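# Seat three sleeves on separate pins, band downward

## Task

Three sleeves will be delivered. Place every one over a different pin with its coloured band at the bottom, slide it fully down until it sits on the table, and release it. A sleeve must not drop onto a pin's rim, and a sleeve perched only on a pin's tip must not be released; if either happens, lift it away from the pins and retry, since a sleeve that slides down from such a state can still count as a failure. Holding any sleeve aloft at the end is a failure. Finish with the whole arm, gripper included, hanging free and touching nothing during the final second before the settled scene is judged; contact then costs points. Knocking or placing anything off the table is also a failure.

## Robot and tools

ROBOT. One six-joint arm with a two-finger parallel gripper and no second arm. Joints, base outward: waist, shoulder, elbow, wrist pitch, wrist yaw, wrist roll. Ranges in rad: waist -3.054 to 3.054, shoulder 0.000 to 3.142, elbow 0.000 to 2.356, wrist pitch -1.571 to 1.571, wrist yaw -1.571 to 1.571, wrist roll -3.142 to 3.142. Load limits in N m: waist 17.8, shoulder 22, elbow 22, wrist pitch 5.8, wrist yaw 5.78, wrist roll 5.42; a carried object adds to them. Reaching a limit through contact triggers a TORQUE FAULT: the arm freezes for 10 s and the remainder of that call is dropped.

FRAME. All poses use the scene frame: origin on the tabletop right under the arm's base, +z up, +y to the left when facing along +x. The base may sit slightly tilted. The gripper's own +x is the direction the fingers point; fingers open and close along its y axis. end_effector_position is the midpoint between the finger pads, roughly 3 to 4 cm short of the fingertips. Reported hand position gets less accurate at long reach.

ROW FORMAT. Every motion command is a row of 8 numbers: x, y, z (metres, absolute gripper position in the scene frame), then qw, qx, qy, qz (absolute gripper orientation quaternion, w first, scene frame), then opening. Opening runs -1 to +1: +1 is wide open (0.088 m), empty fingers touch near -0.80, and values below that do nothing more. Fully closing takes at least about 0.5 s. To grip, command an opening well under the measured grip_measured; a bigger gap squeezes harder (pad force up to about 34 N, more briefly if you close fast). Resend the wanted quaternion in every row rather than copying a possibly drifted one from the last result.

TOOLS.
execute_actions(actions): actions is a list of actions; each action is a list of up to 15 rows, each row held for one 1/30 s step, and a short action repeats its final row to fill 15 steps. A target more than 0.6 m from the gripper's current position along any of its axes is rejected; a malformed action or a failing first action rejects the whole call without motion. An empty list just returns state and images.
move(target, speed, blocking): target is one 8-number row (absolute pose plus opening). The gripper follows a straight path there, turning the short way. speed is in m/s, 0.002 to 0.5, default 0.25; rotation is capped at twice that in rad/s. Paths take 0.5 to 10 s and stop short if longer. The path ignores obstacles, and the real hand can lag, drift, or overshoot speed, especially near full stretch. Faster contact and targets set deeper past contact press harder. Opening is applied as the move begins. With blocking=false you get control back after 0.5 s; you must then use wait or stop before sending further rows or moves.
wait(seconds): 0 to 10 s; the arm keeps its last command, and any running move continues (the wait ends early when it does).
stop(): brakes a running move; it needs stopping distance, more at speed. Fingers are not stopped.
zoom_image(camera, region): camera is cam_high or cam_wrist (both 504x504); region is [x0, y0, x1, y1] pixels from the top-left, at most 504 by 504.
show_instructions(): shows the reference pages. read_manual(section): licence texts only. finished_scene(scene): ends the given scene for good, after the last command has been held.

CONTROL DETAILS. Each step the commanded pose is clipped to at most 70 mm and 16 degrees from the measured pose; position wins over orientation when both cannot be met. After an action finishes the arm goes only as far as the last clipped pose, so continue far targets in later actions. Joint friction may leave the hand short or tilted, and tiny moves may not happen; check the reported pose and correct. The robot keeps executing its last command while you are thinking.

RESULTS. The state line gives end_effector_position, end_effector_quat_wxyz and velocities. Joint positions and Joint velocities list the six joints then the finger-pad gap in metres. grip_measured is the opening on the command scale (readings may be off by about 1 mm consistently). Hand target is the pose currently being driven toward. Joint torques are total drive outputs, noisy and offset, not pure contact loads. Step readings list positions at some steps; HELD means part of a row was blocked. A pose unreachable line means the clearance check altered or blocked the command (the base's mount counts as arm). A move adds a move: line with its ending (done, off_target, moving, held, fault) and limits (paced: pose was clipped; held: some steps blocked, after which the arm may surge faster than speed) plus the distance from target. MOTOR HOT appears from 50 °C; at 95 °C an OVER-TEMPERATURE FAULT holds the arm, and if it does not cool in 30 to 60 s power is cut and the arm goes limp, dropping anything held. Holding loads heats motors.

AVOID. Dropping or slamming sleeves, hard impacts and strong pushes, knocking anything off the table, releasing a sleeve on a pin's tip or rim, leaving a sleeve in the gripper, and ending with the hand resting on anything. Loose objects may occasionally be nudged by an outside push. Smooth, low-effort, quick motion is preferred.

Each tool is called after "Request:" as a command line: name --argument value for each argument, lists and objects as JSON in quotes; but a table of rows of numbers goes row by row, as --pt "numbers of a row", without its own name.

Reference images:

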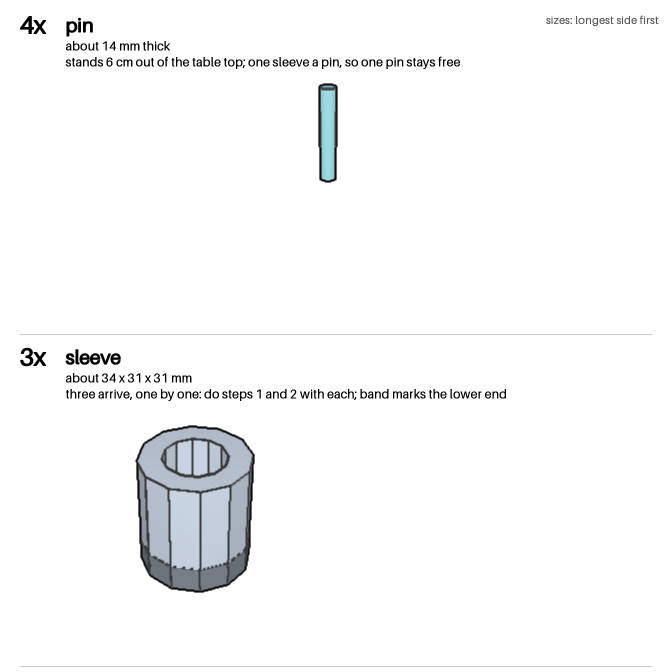

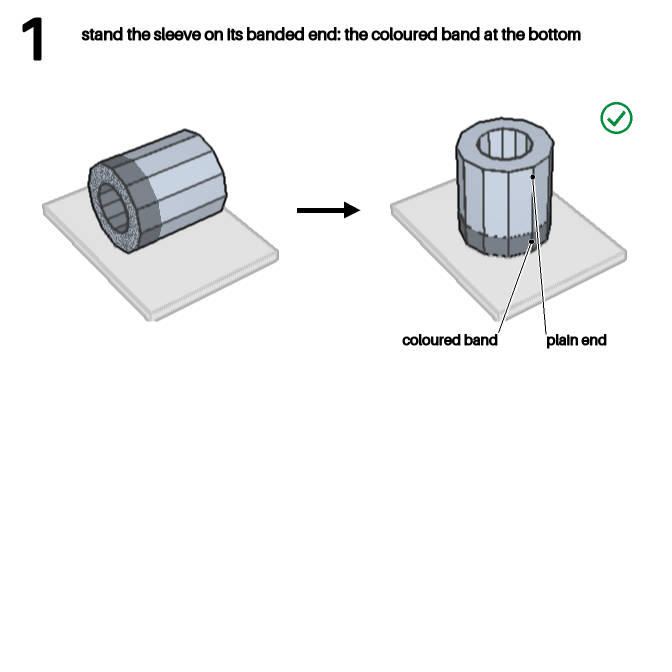

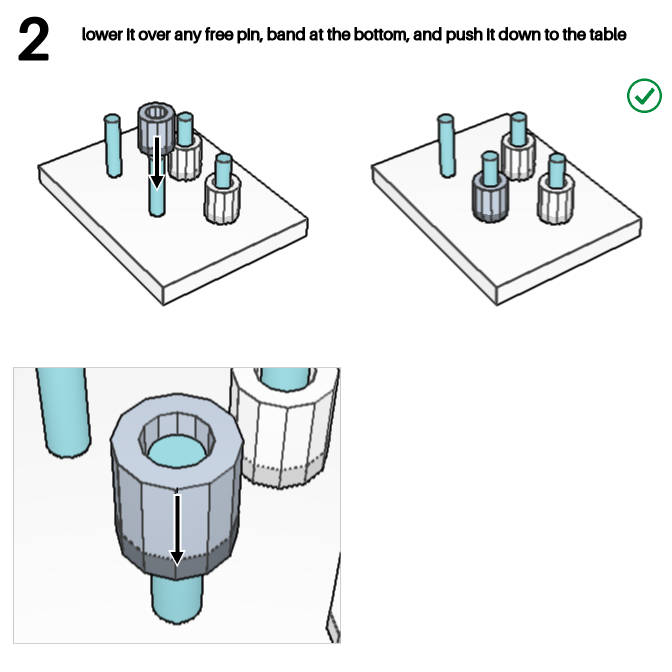

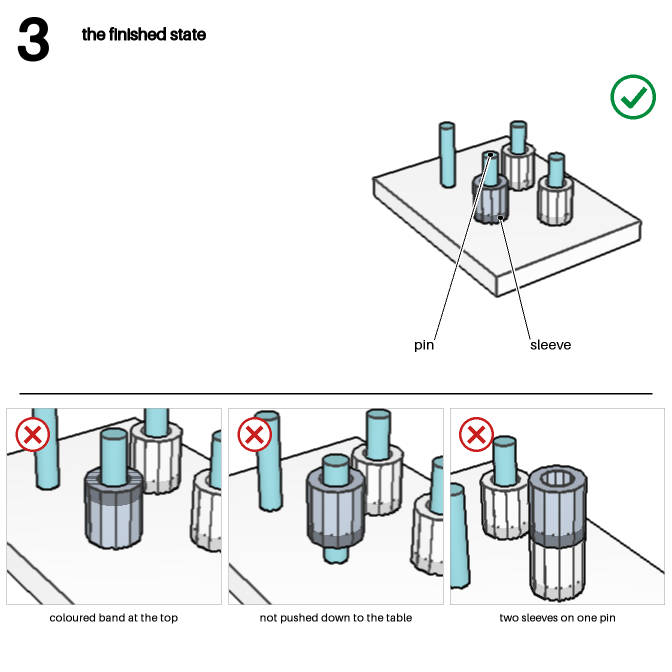

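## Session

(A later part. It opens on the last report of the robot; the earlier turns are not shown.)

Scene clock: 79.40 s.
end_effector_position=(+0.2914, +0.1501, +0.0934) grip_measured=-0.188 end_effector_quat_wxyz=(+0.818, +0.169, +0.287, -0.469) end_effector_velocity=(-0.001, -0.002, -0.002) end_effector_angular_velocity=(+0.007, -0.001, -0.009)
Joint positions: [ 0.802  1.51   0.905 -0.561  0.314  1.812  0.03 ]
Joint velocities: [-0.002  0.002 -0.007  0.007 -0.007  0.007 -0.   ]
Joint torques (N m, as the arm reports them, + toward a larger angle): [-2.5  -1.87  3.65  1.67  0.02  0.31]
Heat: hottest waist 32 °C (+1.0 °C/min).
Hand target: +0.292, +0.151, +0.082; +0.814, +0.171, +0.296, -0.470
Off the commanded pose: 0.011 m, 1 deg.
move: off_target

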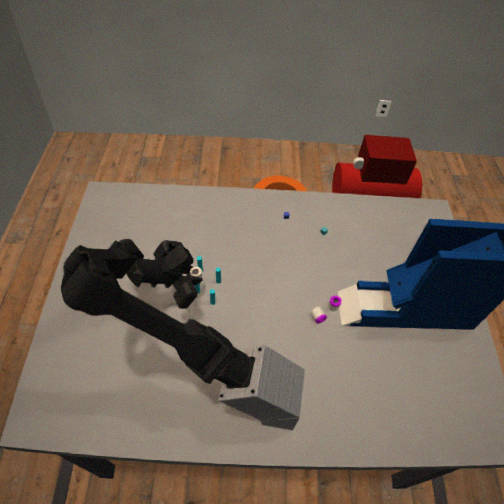

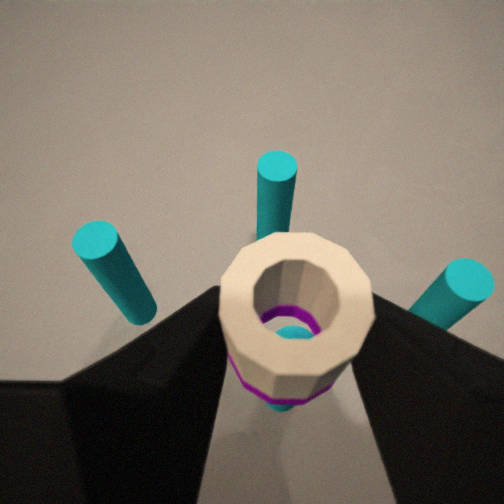

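Request:
move --target '[0.2885,0.1525,0.097,0.814,0.171,0.296,-0.47,-0.6]' --speed 0.015

Request:
move --target '[0.2885,0.1525,0.084,0.814,0.171,0.296,-0.47,-0.6]' --speed 0.015

Scene clock: 82.97 s.
end_effector_position=(+0.2880, +0.1508, +0.0952) grip_measured=-0.188 end_effector_quat_wxyz=(+0.813, +0.169, +0.294, -0.472) end_effector_velocity=(-0.001, -0.003, +0.000) end_effector_angular_velocity=(-0.005, +0.011, -0.008)
Joint positions: [ 0.799  1.498  0.906 -0.581  0.297  1.808  0.03 ]
Joint velocities: [-0.007  0.002 -0.002 -0.007 -0.007 -0.007  0.   ]
Joint torques (N m, as the arm reports them, + toward a larger angle): [-4.03 -6.25  3.07 -0.19  0.44 -0.14]
Heat: hottest waist 32 °C (+1.0 °C/min).
Hand target: +0.289, +0.153, +0.097; +0.814, +0.171, +0.296, -0.470
Off the commanded pose: 0.003 m, 0 deg.
move: done

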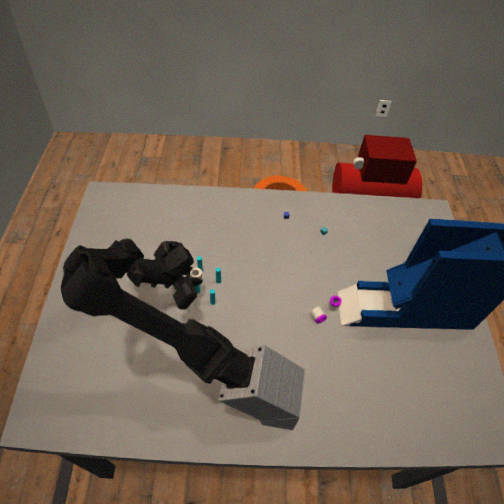

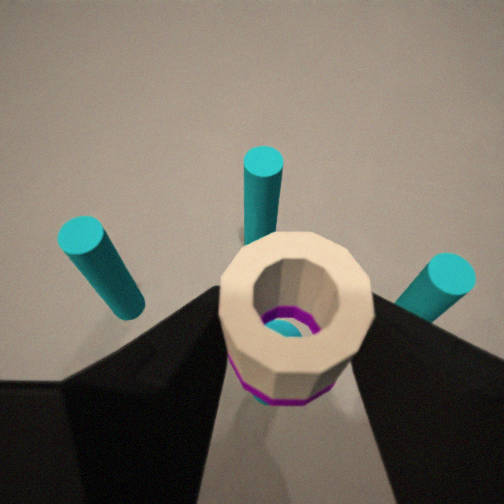

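Scene clock: 83.93 s.
end_effector_position=(+0.2892, +0.1524, +0.0873) grip_measured=-0.188 end_effector_quat_wxyz=(+0.816, +0.171, +0.293, -0.469) end_effector_velocity=(-0.002, -0.002, -0.001) end_effector_angular_velocity=(+0.001, +0.005, -0.014)
Joint positions: [ 0.817  1.52   0.906 -0.554  0.306  1.823  0.03 ]
Joint velocities: [-0.002  0.002 -0.002 -0.007 -0.007  0.007  0.   ]
Joint torques (N m, as the arm reports them, + toward a larger angle): [-3.45 -4.69  2.87  0.19  0.43  0.18]
Heat: hottest waist 32 °C (+1.0 °C/min).
Hand target: +0.288, +0.153, +0.084; +0.814, +0.171, +0.296, -0.470
Off the commanded pose: 0.003 m, 0 deg.
move: done

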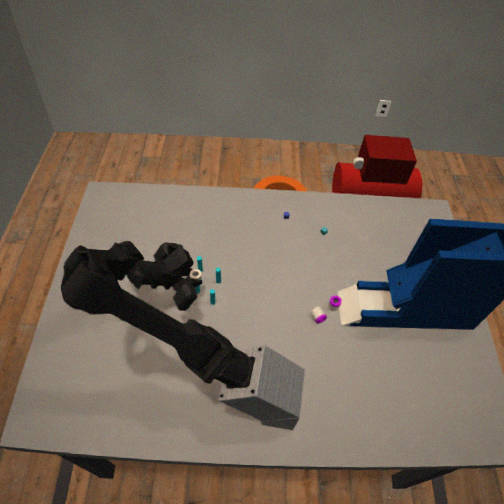

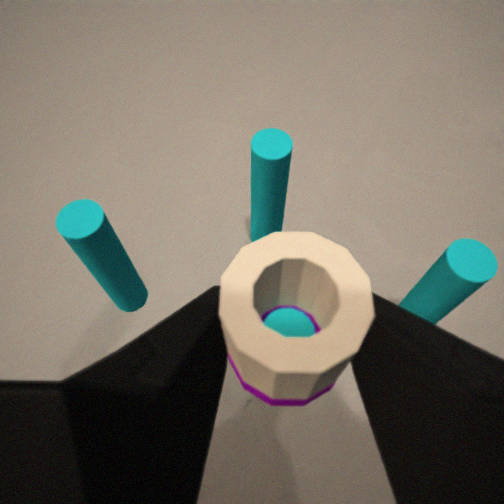

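Request:
move --target '[0.289,0.1525,0.029,0.814,0.171,0.296,-0.47,-0.6]' --speed 0.03

Scene clock: 87.53 s.
end_effector_position=(+0.2892, +0.1518, +0.0344) grip_measured=-0.188 end_effector_quat_wxyz=(+0.815, +0.171, +0.293, -0.470) end_effector_velocity=(-0.001, -0.001, -0.000) end_effector_angular_velocity=(+0.003, +0.002, -0.012)
Joint positions: [ 0.909  1.697  0.931 -0.434  0.34   1.915  0.03 ]
Joint velocities: [-0.002  0.002  0.002 -0.007 -0.007  0.007 -0.   ]
Joint torques (N m, as the arm reports them, + toward a larger angle): [-3.35 -4.18  2.68  0.42  0.41  0.15]
Heat: hottest waist 32 °C (+0.0 °C/min).
Hand target: +0.289, +0.153, +0.029; +0.814, +0.171, +0.296, -0.470
Off the commanded pose: 0.005 m, 0 deg.
move: done

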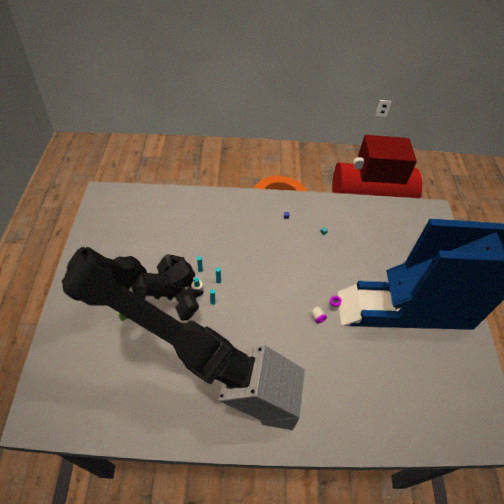

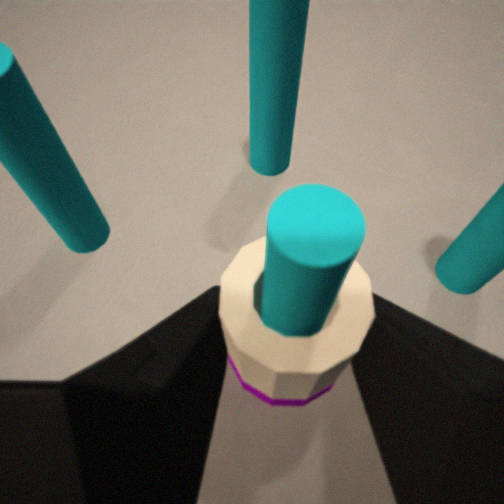

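Request:
move --target '[0.289,0.1525,0.033,0.814,0.171,0.296,-0.47,0.2]'

Request:
move --target '[0.28,0.16,0.15,0.814,0.171,0.296,-0.47,0.2]'

Request:
move --target '[0.26,-0.1,0.15,0.707,0,0.707,0,0.3]' --speed 0.35

Request:
move --target '[0.273,-0.179,0.071,0.409,-0.235,0.875,0.11,0.3]'

Scene clock: 94.97 s.
end_effector_position=(+0.2895, +0.1520, +0.0341) grip_measured=+0.199 end_effector_quat_wxyz=(+0.815, +0.172, +0.293, -0.470) end_effector_velocity=(-0.002, -0.001, +0.000) end_effector_angular_velocity=(-0.003, +0.012, -0.002)
Joint positions: [ 0.909  1.698  0.932 -0.433  0.34   1.916  0.049]
Joint velocities: [-0.002 -0.002 -0.002 -0.007 -0.007 -0.007  0.   ]
Joint torques (N m, as the arm reports them, + toward a larger angle): [-4.01 -5.71  1.97 -0.27  0.4  -0.09]
Heat: hottest shoulder 32 °C (+0.0 °C/min).
Hand target: +0.289, +0.153, +0.033; +0.814, +0.171, +0.296, -0.470
Off the commanded pose: 0.001 m, 0 deg.
move: done

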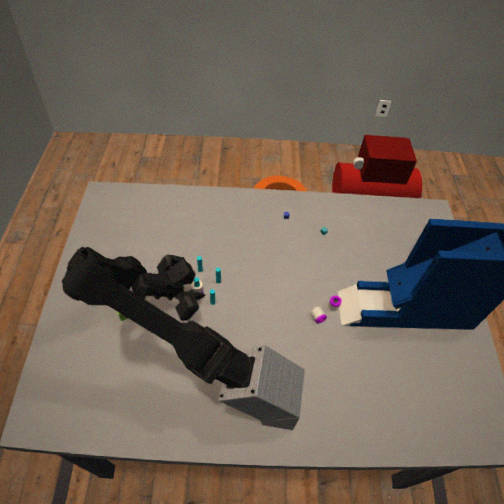

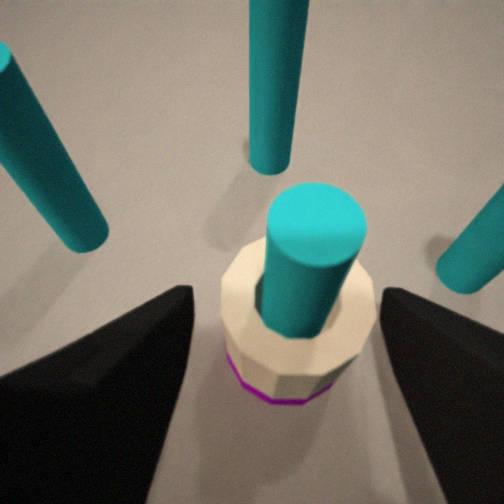

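Scene clock: 95.93 s.
end_effector_position=(+0.2785, +0.1562, +0.1475) grip_measured=+0.200 end_effector_quat_wxyz=(+0.813, +0.167, +0.294, -0.475) end_effector_velocity=(-0.006, -0.004, +0.004) end_effector_angular_velocity=(-0.012, +0.021, -0.017)
Joint positions: [ 0.721  1.334  0.93  -0.754  0.268  1.733  0.049]
Joint velocities: [-0.007 -0.012 -0.002 -0.037 -0.007 -0.007 -0.   ]
Joint torques (N m, as the arm reports them, + toward a larger angle): [-3.87 -5.67  4.63 -0.09  0.44 -0.14]
Heat: hottest shoulder 32 °C (+0.0 °C/min).
Hand target: +0.280, +0.159, +0.150; +0.814, +0.170, +0.295, -0.470
Off the commanded pose: 0.005 m, 1 deg.
move: done

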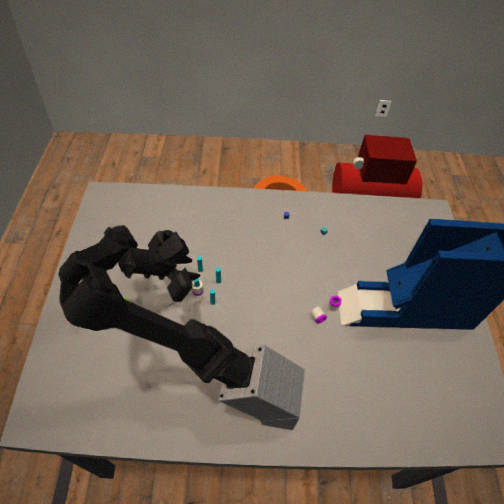

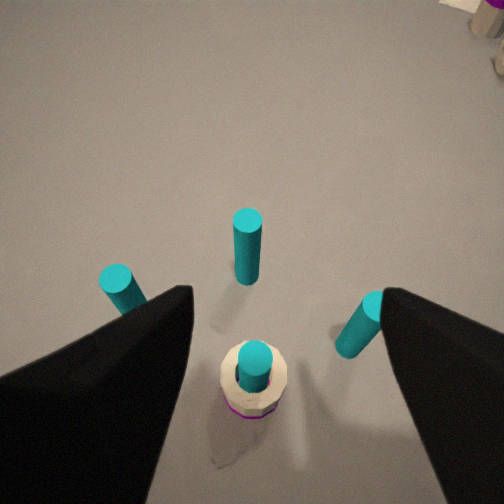

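Scene clock: 98.40 s.
end_effector_position=(+0.2594, -0.0993, +0.1502) grip_measured=+0.300 end_effector_quat_wxyz=(+0.708, -0.003, +0.706, -0.003) end_effector_velocity=(-0.002, +0.001, -0.001) end_effector_angular_velocity=(+0.019, +0.008, +0.003)
Joint positions: [-0.416  2.23   1.05  -0.817 -0.695 -0.762  0.054]
Joint velocities: [-0.002  0.012  0.007 -0.022 -0.007 -0.022 -0.   ]
Joint torques (N m, as the arm reports them, + toward a larger angle): [-6.27 -3.89  5.59  0.21  0.12 -0.14]
Heat: hottest shoulder 32 °C (-1.0 °C/min).
Hand target: +0.260, -0.102, +0.150; +0.707, -0.004, +0.707, -0.003
Off the commanded pose: 0.001 m, 1 deg.
move: done

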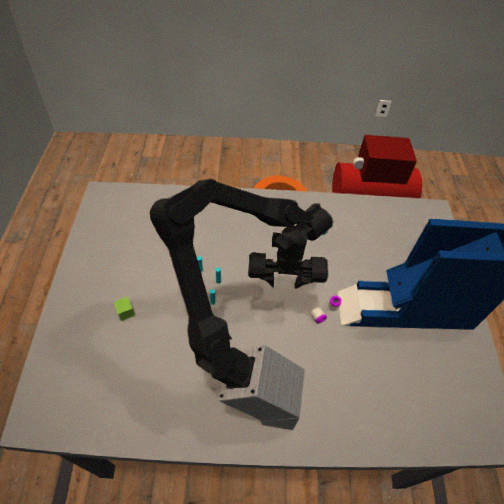

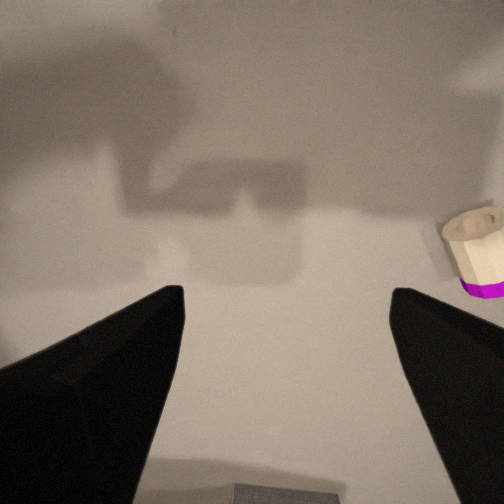

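Scene clock: 100.53 s.
end_effector_position=(+0.2751, -0.1775, +0.0735) grip_measured=+0.300 end_effector_quat_wxyz=(+0.415, -0.234, +0.873, +0.110) end_effector_velocity=(+0.005, -0.000, +0.001) end_effector_angular_velocity=(+0.015, -0.004, +0.019)
Joint positions: [-0.133  2.716  1.568 -1.008 -0.194 -1.121  0.054]
Joint velocities: [-0.002  0.002  0.017 -0.007 -0.007 -0.022 -0.   ]
Joint torques (N m, as the arm reports them, + toward a larger angle): [-7.82 -5.31  3.78 -0.4   0.55 -0.18]
Heat: hottest waist 32 °C (-1.0 °C/min).
Hand target: +0.274, -0.179, +0.071; +0.410, -0.234, +0.874, +0.113
Off the commanded pose: 0.004 m, 1 deg.
move: done

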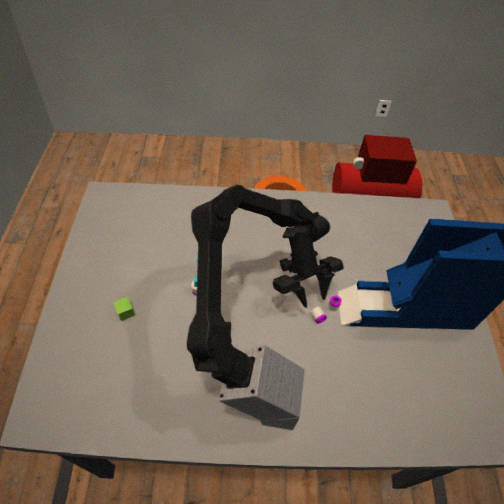

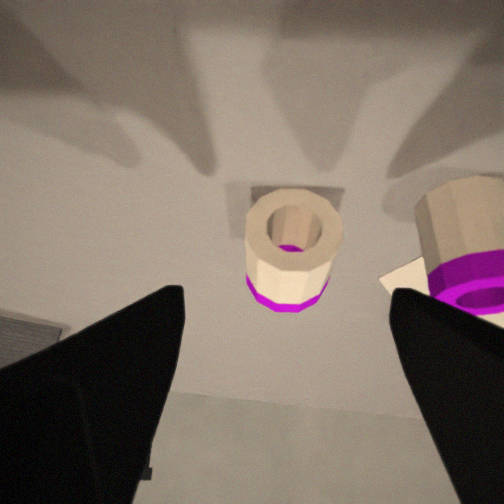

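Request:
move --target '[0.244,-0.199,0.031,0.409,-0.235,0.875,0.11,0.15]' --speed 0.06

Request:
move --target '[0.244,-0.199,0.031,0.409,-0.235,0.875,0.11,-0.6]'

Scene clock: 104.23 s.
end_effector_position=(+0.2488, -0.1996, +0.0347) grip_measured=+0.150 end_effector_quat_wxyz=(+0.411, -0.241, +0.872, +0.110) end_effector_velocity=(-0.001, +0.002, +0.001) end_effector_angular_velocity=(+0.011, +0.001, -0.003)
Joint positions: [-0.111  2.803  1.492 -0.832 -0.194 -1.108  0.046]
Joint velocities: [-0.002 -0.002 -0.002 -0.007 -0.007 -0.007 -0.   ]
Joint torques (N m, as the arm reports them, + toward a larger angle): [-7.42 -5.25  1.65 -0.11  0.21  0.11]
Heat: hottest waist 32 °C (-1.0 °C/min).
Hand target: +0.244, -0.199, +0.031; +0.409, -0.235, +0.875, +0.110
Off the commanded pose: 0.006 m, 1 deg.
move: done

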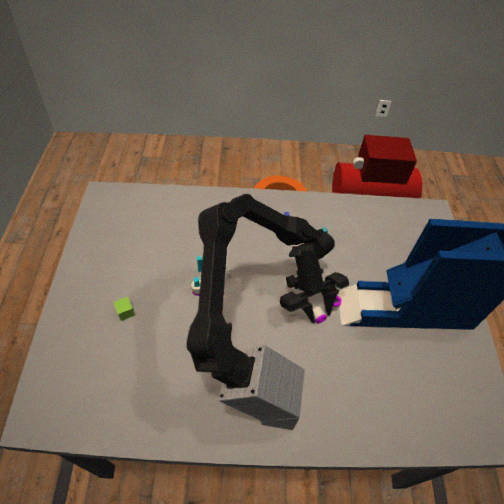

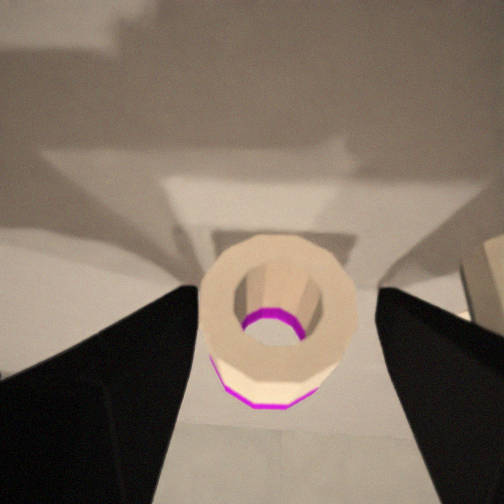

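Scene clock: 104.93 s.
end_effector_position=(+0.2488, -0.1997, +0.0347) grip_measured=-0.183 end_effector_quat_wxyz=(+0.411, -0.241, +0.872, +0.109) end_effector_velocity=(-0.003, +0.004, +0.002) end_effector_angular_velocity=(+0.015, +0.011, -0.014)
Joint positions: [-0.111  2.803  1.491 -0.832 -0.193 -1.108  0.03 ]
Joint velocities: [-0.002 -0.002 -0.002 -0.022 -0.007 -0.007 -0.001]
Joint torques (N m, as the arm reports them, + toward a larger angle): [-7.44 -5.33  1.48 -0.1   0.24  0.14]
Heat: hottest waist 32 °C (-1.0 °C/min).
Hand target: +0.244, -0.199, +0.031; +0.409, -0.235, +0.875, +0.110
Off the commanded pose: 0.006 m, 1 deg.
move: done

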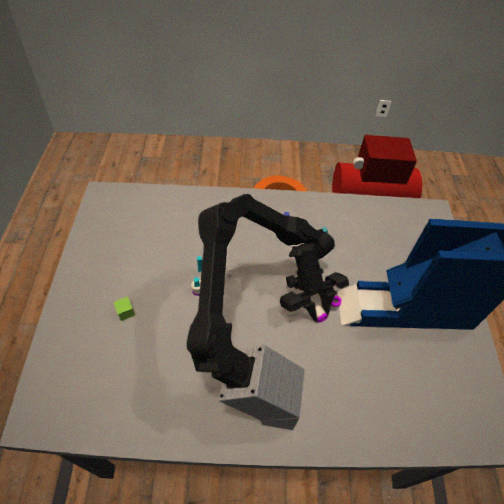

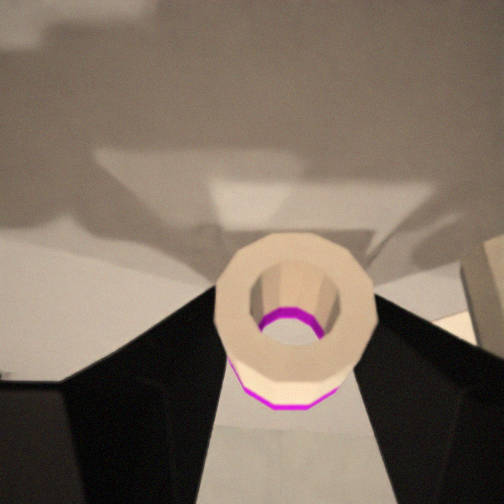

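Request:
move --target '[0.27,-0.12,0.14,0.653,0.271,0.653,-0.271,-0.6]' --speed 0.35

Request:
move --target '[0.375,0.153,0.12,0.604,0.262,0.22,-0.72,-0.6]' --speed 0.3

Request:
move --target '[0.375,0.153,0.097,0.604,0.262,0.22,-0.72,-0.6]' --speed 0.04

Scene clock: 114.57 s.
end_effector_position=(+0.2699, -0.1219, +0.1394) grip_measured=-0.187 end_effector_quat_wxyz=(+0.653, +0.266, +0.654, -0.273) end_effector_velocity=(+0.001, +0.001, +0.002) end_effector_angular_velocity=(-0.001, -0.014, -0.001)
Joint positions: [-0.415  2.339  1.134 -0.799 -0.691  0.016  0.03 ]
Joint velocities: [-0.002 -0.012 -0.007  0.007 -0.007  0.007  0.   ]
Joint torques (N m, as the arm reports them, + toward a larger angle): [-6.64 -6.04  3.    0.57 -0.15  0.15]
Heat: hottest waist 34 °C (+1.0 °C/min).
Hand target: +0.269, -0.120, +0.140; +0.654, +0.269, +0.652, -0.273
Off the commanded pose: 0.002 m, 1 deg.
move: done

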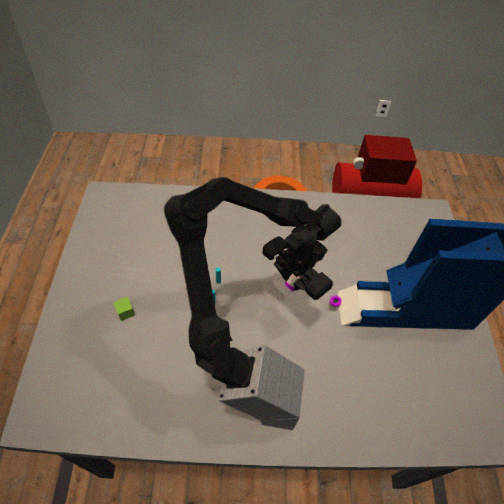

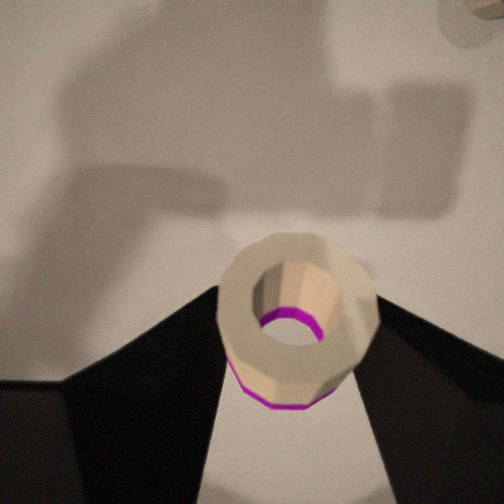

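Scene clock: 117.23 s.
end_effector_position=(+0.3741, +0.1558, +0.1220) grip_measured=-0.187 end_effector_quat_wxyz=(+0.603, +0.268, +0.227, -0.717) end_effector_velocity=(-0.002, +0.000, +0.004) end_effector_angular_velocity=(-0.014, +0.017, -0.008)
Joint positions: [ 0.535  2.08   1.839 -1.374  0.032  2.075  0.03 ]
Joint velocities: [-0.002  0.007  0.022 -0.037  0.007 -0.007 -0.   ]
Joint torques (N m, as the arm reports them, + toward a larger angle): [-7.18 -6.22  4.76 -0.65  0.7   0.13]
Heat: hottest waist 34 °C (+1.0 °C/min).
Hand target: +0.375, +0.154, +0.120; +0.602, +0.266, +0.224, -0.719
Off the commanded pose: 0.004 m, 1 deg.
move: done

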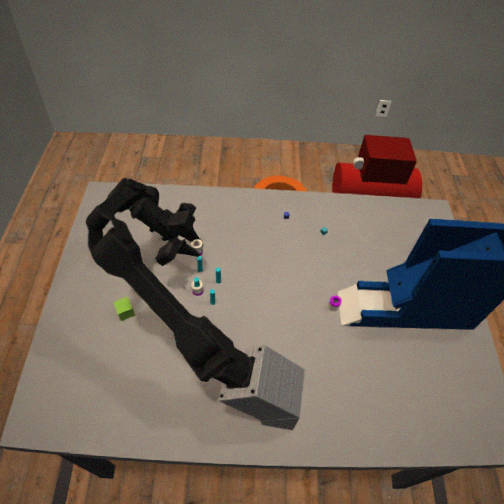

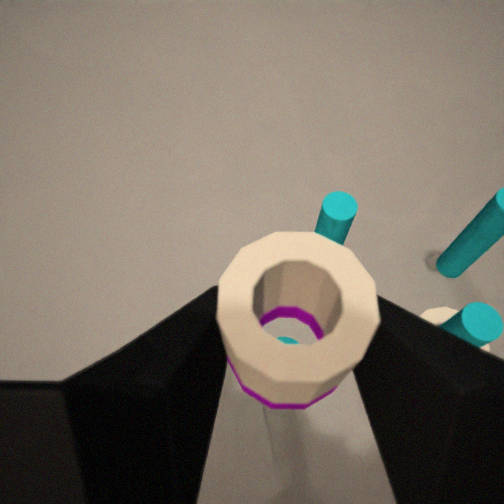

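Scene clock: 118.17 s.
end_effector_position=(+0.3750, +0.1554, +0.1005) grip_measured=-0.187 end_effector_quat_wxyz=(+0.605, +0.265, +0.223, -0.717) end_effector_velocity=(-0.002, -0.000, +0.001) end_effector_angular_velocity=(+0.002, -0.001, -0.014)
Joint positions: [ 0.57   2.12   1.839 -1.338  0.04   2.113  0.03 ]
Joint velocities: [-0.002 -0.002 -0.002 -0.007 -0.007  0.007 -0.   ]
Joint torques (N m, as the arm reports them, + toward a larger angle): [-6.99 -6.41  3.82 -0.34  0.7   0.18]
Heat: hottest waist 34 °C (+1.0 °C/min).
Hand target: +0.375, +0.153, +0.097; +0.604, +0.262, +0.220, -0.720
Off the commanded pose: 0.004 m, 1 deg.
move: done

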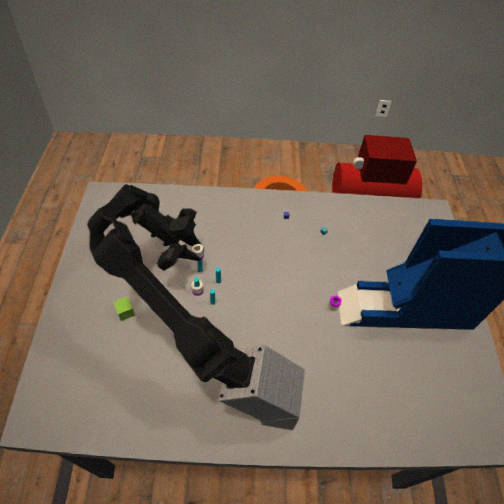

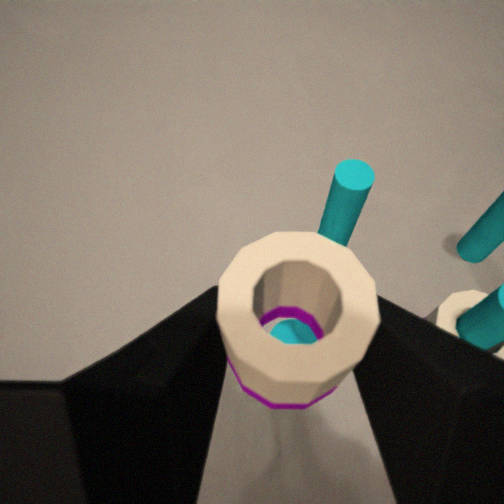

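Request:
move --target '[0.373,0.1515,0.09,0.604,0.262,0.22,-0.72,-0.6]' --speed 0.015

Request:
move --target '[0.373,0.1515,0.078,0.604,0.262,0.22,-0.72,-0.6]' --speed 0.015

Scene clock: 121.53 s.
end_effector_position=(+0.3754, +0.1560, +0.0946) grip_measured=-0.187 end_effector_quat_wxyz=(+0.607, +0.268, +0.222, -0.714) end_effector_velocity=(-0.006, -0.001, -0.001) end_effector_angular_velocity=(+0.009, +0.026, -0.022)
Joint positions: [ 0.58   2.123  1.83  -1.317  0.04   2.123  0.03 ]
Joint velocities: [-0.002  0.002 -0.002 -0.022 -0.022 -0.007  0.   ]
Joint torques (N m, as the arm reports them, + toward a larger angle): [-6.88 -6.39  2.47 -0.39  0.66  0.19]
Heat: hottest waist 34 °C (+1.0 °C/min).
Hand target: +0.373, +0.152, +0.090; +0.604, +0.262, +0.220, -0.720
Off the commanded pose: 0.007 m, 1 deg.
move: done

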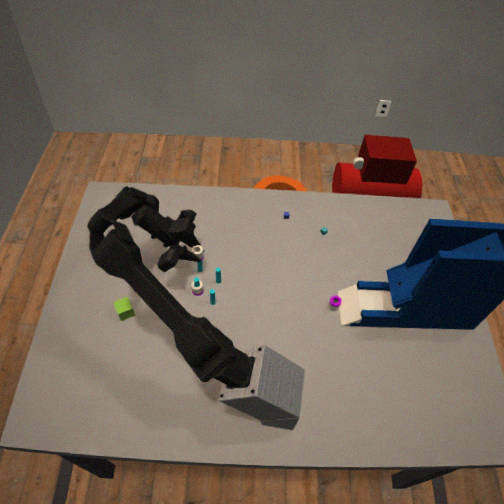

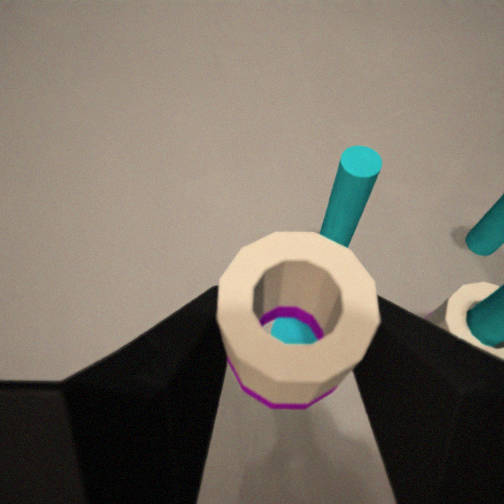

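Scene clock: 122.90 s.
end_effector_position=(+0.3758, +0.1559, +0.0927) grip_measured=-0.187 end_effector_quat_wxyz=(+0.609, +0.269, +0.216, -0.714) end_effector_velocity=(+0.001, +0.000, -0.000) end_effector_angular_velocity=(+0.010, +0.000, +0.005)
Joint positions: [ 0.586  2.127  1.83  -1.312  0.05   2.139  0.03 ]
Joint velocities: [-0.002 -0.002 -0.002  0.007 -0.007 -0.007 -0.   ]
Joint torques (N m, as the arm reports them, + toward a larger angle): [-5.86 -4.6   2.52  0.93  0.25  0.27]
Heat: hottest waist 34 °C (+1.0 °C/min).
Hand target: +0.373, +0.152, +0.078; +0.604, +0.262, +0.220, -0.720
Off the commanded pose: 0.016 m, 1 deg.
move: off_target

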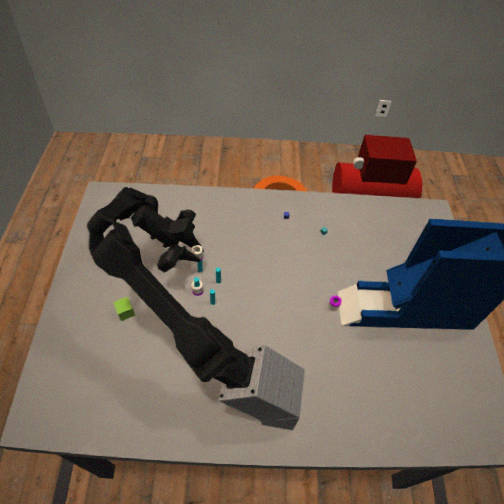

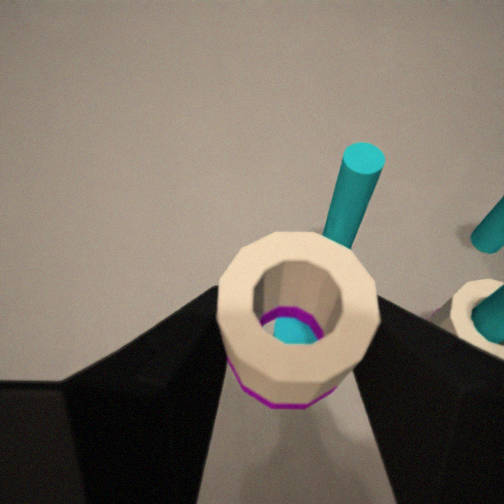

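Request:
move --target '[0.371,0.149,0.099,0.604,0.262,0.22,-0.72,-0.6]' --speed 0.015

Request:
move --target '[0.371,0.149,0.082,0.604,0.262,0.22,-0.72,-0.6]' --speed 0.015

Scene clock: 128.87 s.
end_effector_position=(+0.3730, +0.1483, +0.0970) grip_measured=-0.187 end_effector_quat_wxyz=(+0.605, +0.262, +0.217, -0.720) end_effector_velocity=(-0.003, +0.000, +0.002) end_effector_angular_velocity=(+0.004, +0.010, -0.004)
Joint positions: [ 0.57   2.119  1.807 -1.314  0.05   2.118  0.03 ]
Joint velocities: [-0.002 -0.007 -0.007 -0.007 -0.007 -0.007  0.   ]
Joint torques (N m, as the arm reports them, + toward a larger angle): [-7.42 -8.62  2.54 -0.73  0.33 -0.18]
Heat: hottest waist 34 °C (+1.0 °C/min).
Hand target: +0.371, +0.149, +0.099; +0.604, +0.262, +0.220, -0.720
Off the commanded pose: 0.003 m, 0 deg.
move: done

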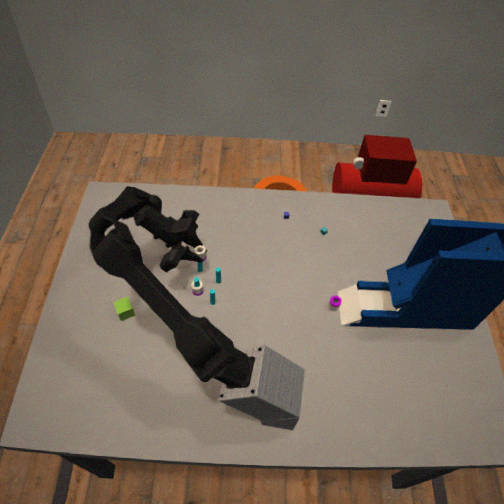

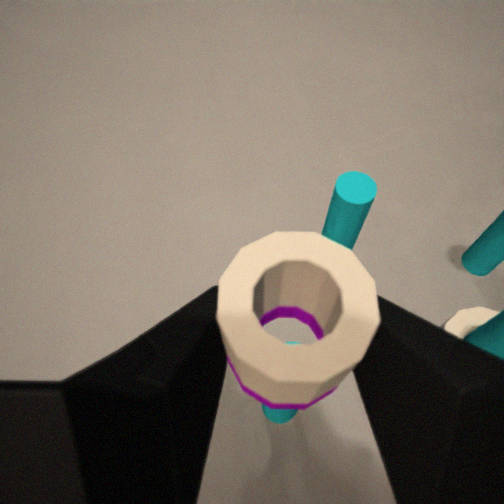

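Scene clock: 130.10 s.
end_effector_position=(+0.3740, +0.1511, +0.0931) grip_measured=-0.187 end_effector_quat_wxyz=(+0.608, +0.267, +0.216, -0.716) end_effector_velocity=(-0.003, -0.004, +0.001) end_effector_angular_velocity=(-0.000, +0.013, -0.014)
Joint positions: [ 0.58   2.12   1.807 -1.3    0.051  2.132  0.03 ]
Joint velocities: [-0.007  0.002 -0.007 -0.007 -0.007 -0.007 -0.   ]
Joint torques (N m, as the arm reports them, + toward a larger angle): [-5.97 -5.51  2.56  0.48  0.27  0.19]
Heat: hottest waist 34 °C (+2.0 °C/min).
Hand target: +0.371, +0.149, +0.082; +0.604, +0.262, +0.220, -0.720
Off the commanded pose: 0.012 m, 1 deg.
move: off_target

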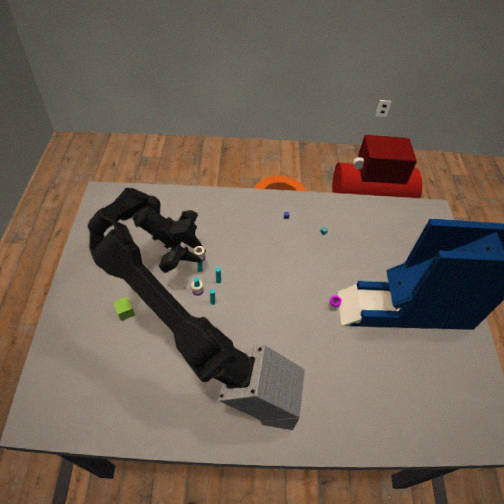

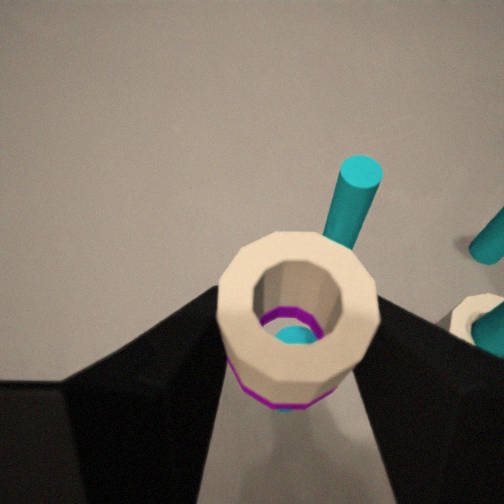

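Want actual ≈(.372,.153).

Request:
move --target '[0.369,0.151,0.1,0.604,0.262,0.22,-0.72,-0.6]' --speed 0.015

Request:
move --target '[0.369,0.151,0.082,0.604,0.262,0.22,-0.72,-0.6]' --speed 0.015

Scene clock: 133.13 s.
end_effector_position=(+0.3710, +0.1506, +0.0979) grip_measured=-0.187 end_effector_quat_wxyz=(+0.605, +0.263, +0.218, -0.720) end_effector_velocity=(-0.001, -0.002, +0.002) end_effector_angular_velocity=(-0.007, +0.018, +0.011)
Joint positions: [ 0.574  2.111  1.803 -1.317  0.048  2.121  0.03 ]
Joint velocities: [-0.002 -0.002 -0.002 -0.007  0.007 -0.022  0.   ]
Joint torques (N m, as the arm reports them, + toward a larger angle): [-7.38 -8.5   2.54 -0.71  0.41 -0.22]
Heat: hottest waist 34 °C (+2.0 °C/min).
Hand target: +0.369, +0.151, +0.100; +0.604, +0.262, +0.220, -0.720
Off the commanded pose: 0.003 m, 0 deg.
move: done

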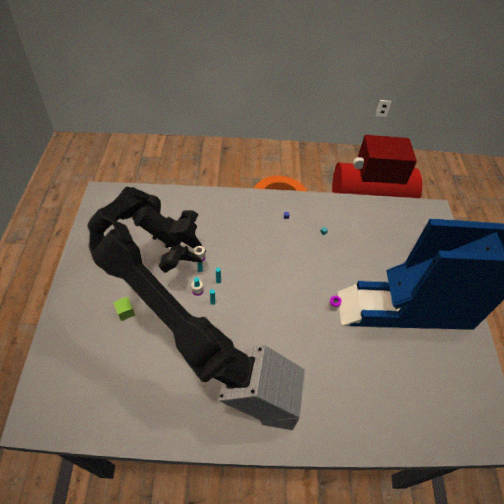

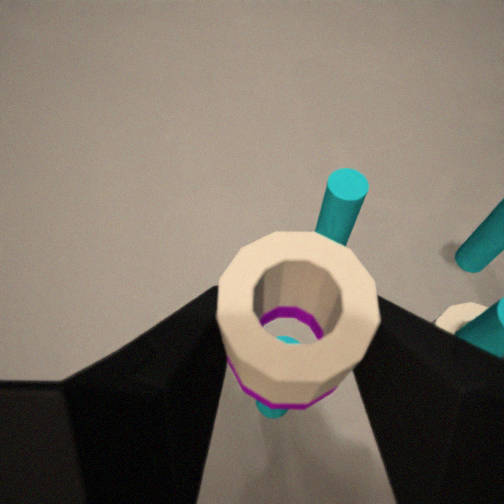

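Scene clock: 134.43 s.
end_effector_position=(+0.3720, +0.1543, +0.0874) grip_measured=-0.187 end_effector_quat_wxyz=(+0.609, +0.266, +0.220, -0.714) end_effector_velocity=(+0.002, +0.000, -0.001) end_effector_angular_velocity=(+0.010, +0.000, +0.005)
Joint positions: [ 0.595  2.122  1.803 -1.292  0.047  2.139  0.03 ]
Joint velocities: [-0.002  0.002  0.002  0.007 -0.007 -0.007 -0.   ]
Joint torques (N m, as the arm reports them, + toward a larger angle): [-6.74 -6.45  2.53 -0.4   0.34  0.17]
Heat: hottest waist 34 °C (+2.0 °C/min).
Hand target: +0.369, +0.151, +0.082; +0.604, +0.262, +0.220, -0.720
Off the commanded pose: 0.007 m, 1 deg.
move: done

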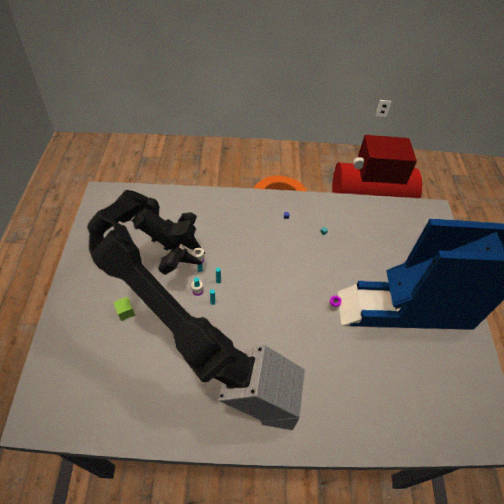

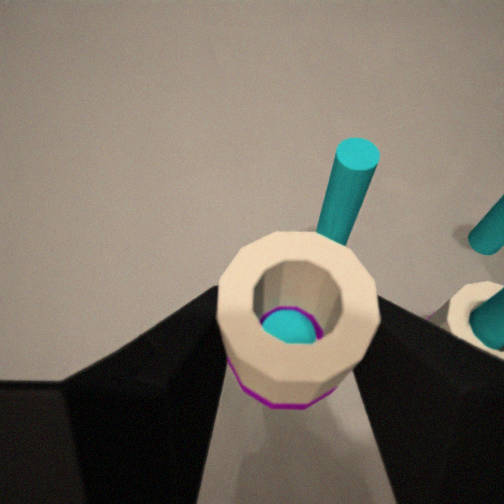

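Request:
move --target '[0.371,0.15,0.026,0.604,0.262,0.22,-0.72,-0.6]' --speed 0.03

Scene clock: 139.90 s.
end_effector_position=(+0.3718, +0.1517, +0.0330) grip_measured=-0.187 end_effector_quat_wxyz=(+0.606, +0.264, +0.219, -0.718) end_effector_velocity=(-0.002, -0.000, +0.001) end_effector_angular_velocity=(+0.003, +0.010, -0.005)
Joint positions: [ 0.669  2.241  1.835 -1.217  0.042  2.215  0.03 ]
Joint velocities: [-0.002 -0.002 -0.002 -0.007 -0.007 -0.007 -0.   ]
Joint torques (N m, as the arm reports them, + toward a larger angle): [-6.66 -5.78  3.91 -0.3   0.37  0.19]
Heat: hottest waist 35 °C (+3.0 °C/min).
Hand target: +0.371, +0.150, +0.026; +0.604, +0.262, +0.220, -0.720
Off the commanded pose: 0.007 m, 0 deg.
move: done

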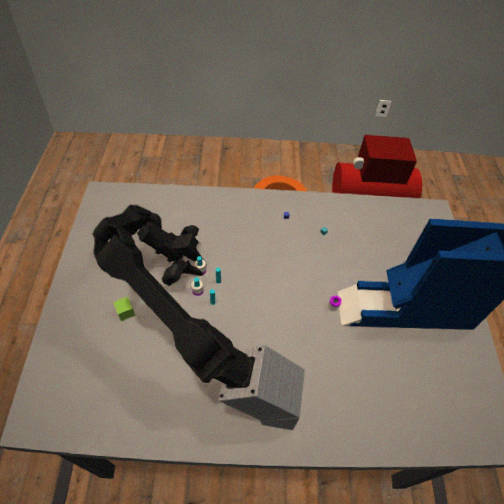

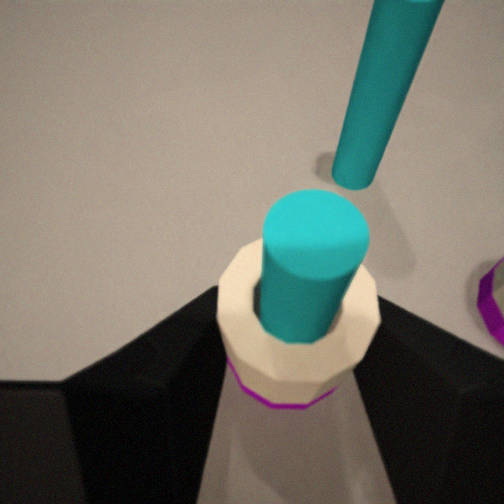

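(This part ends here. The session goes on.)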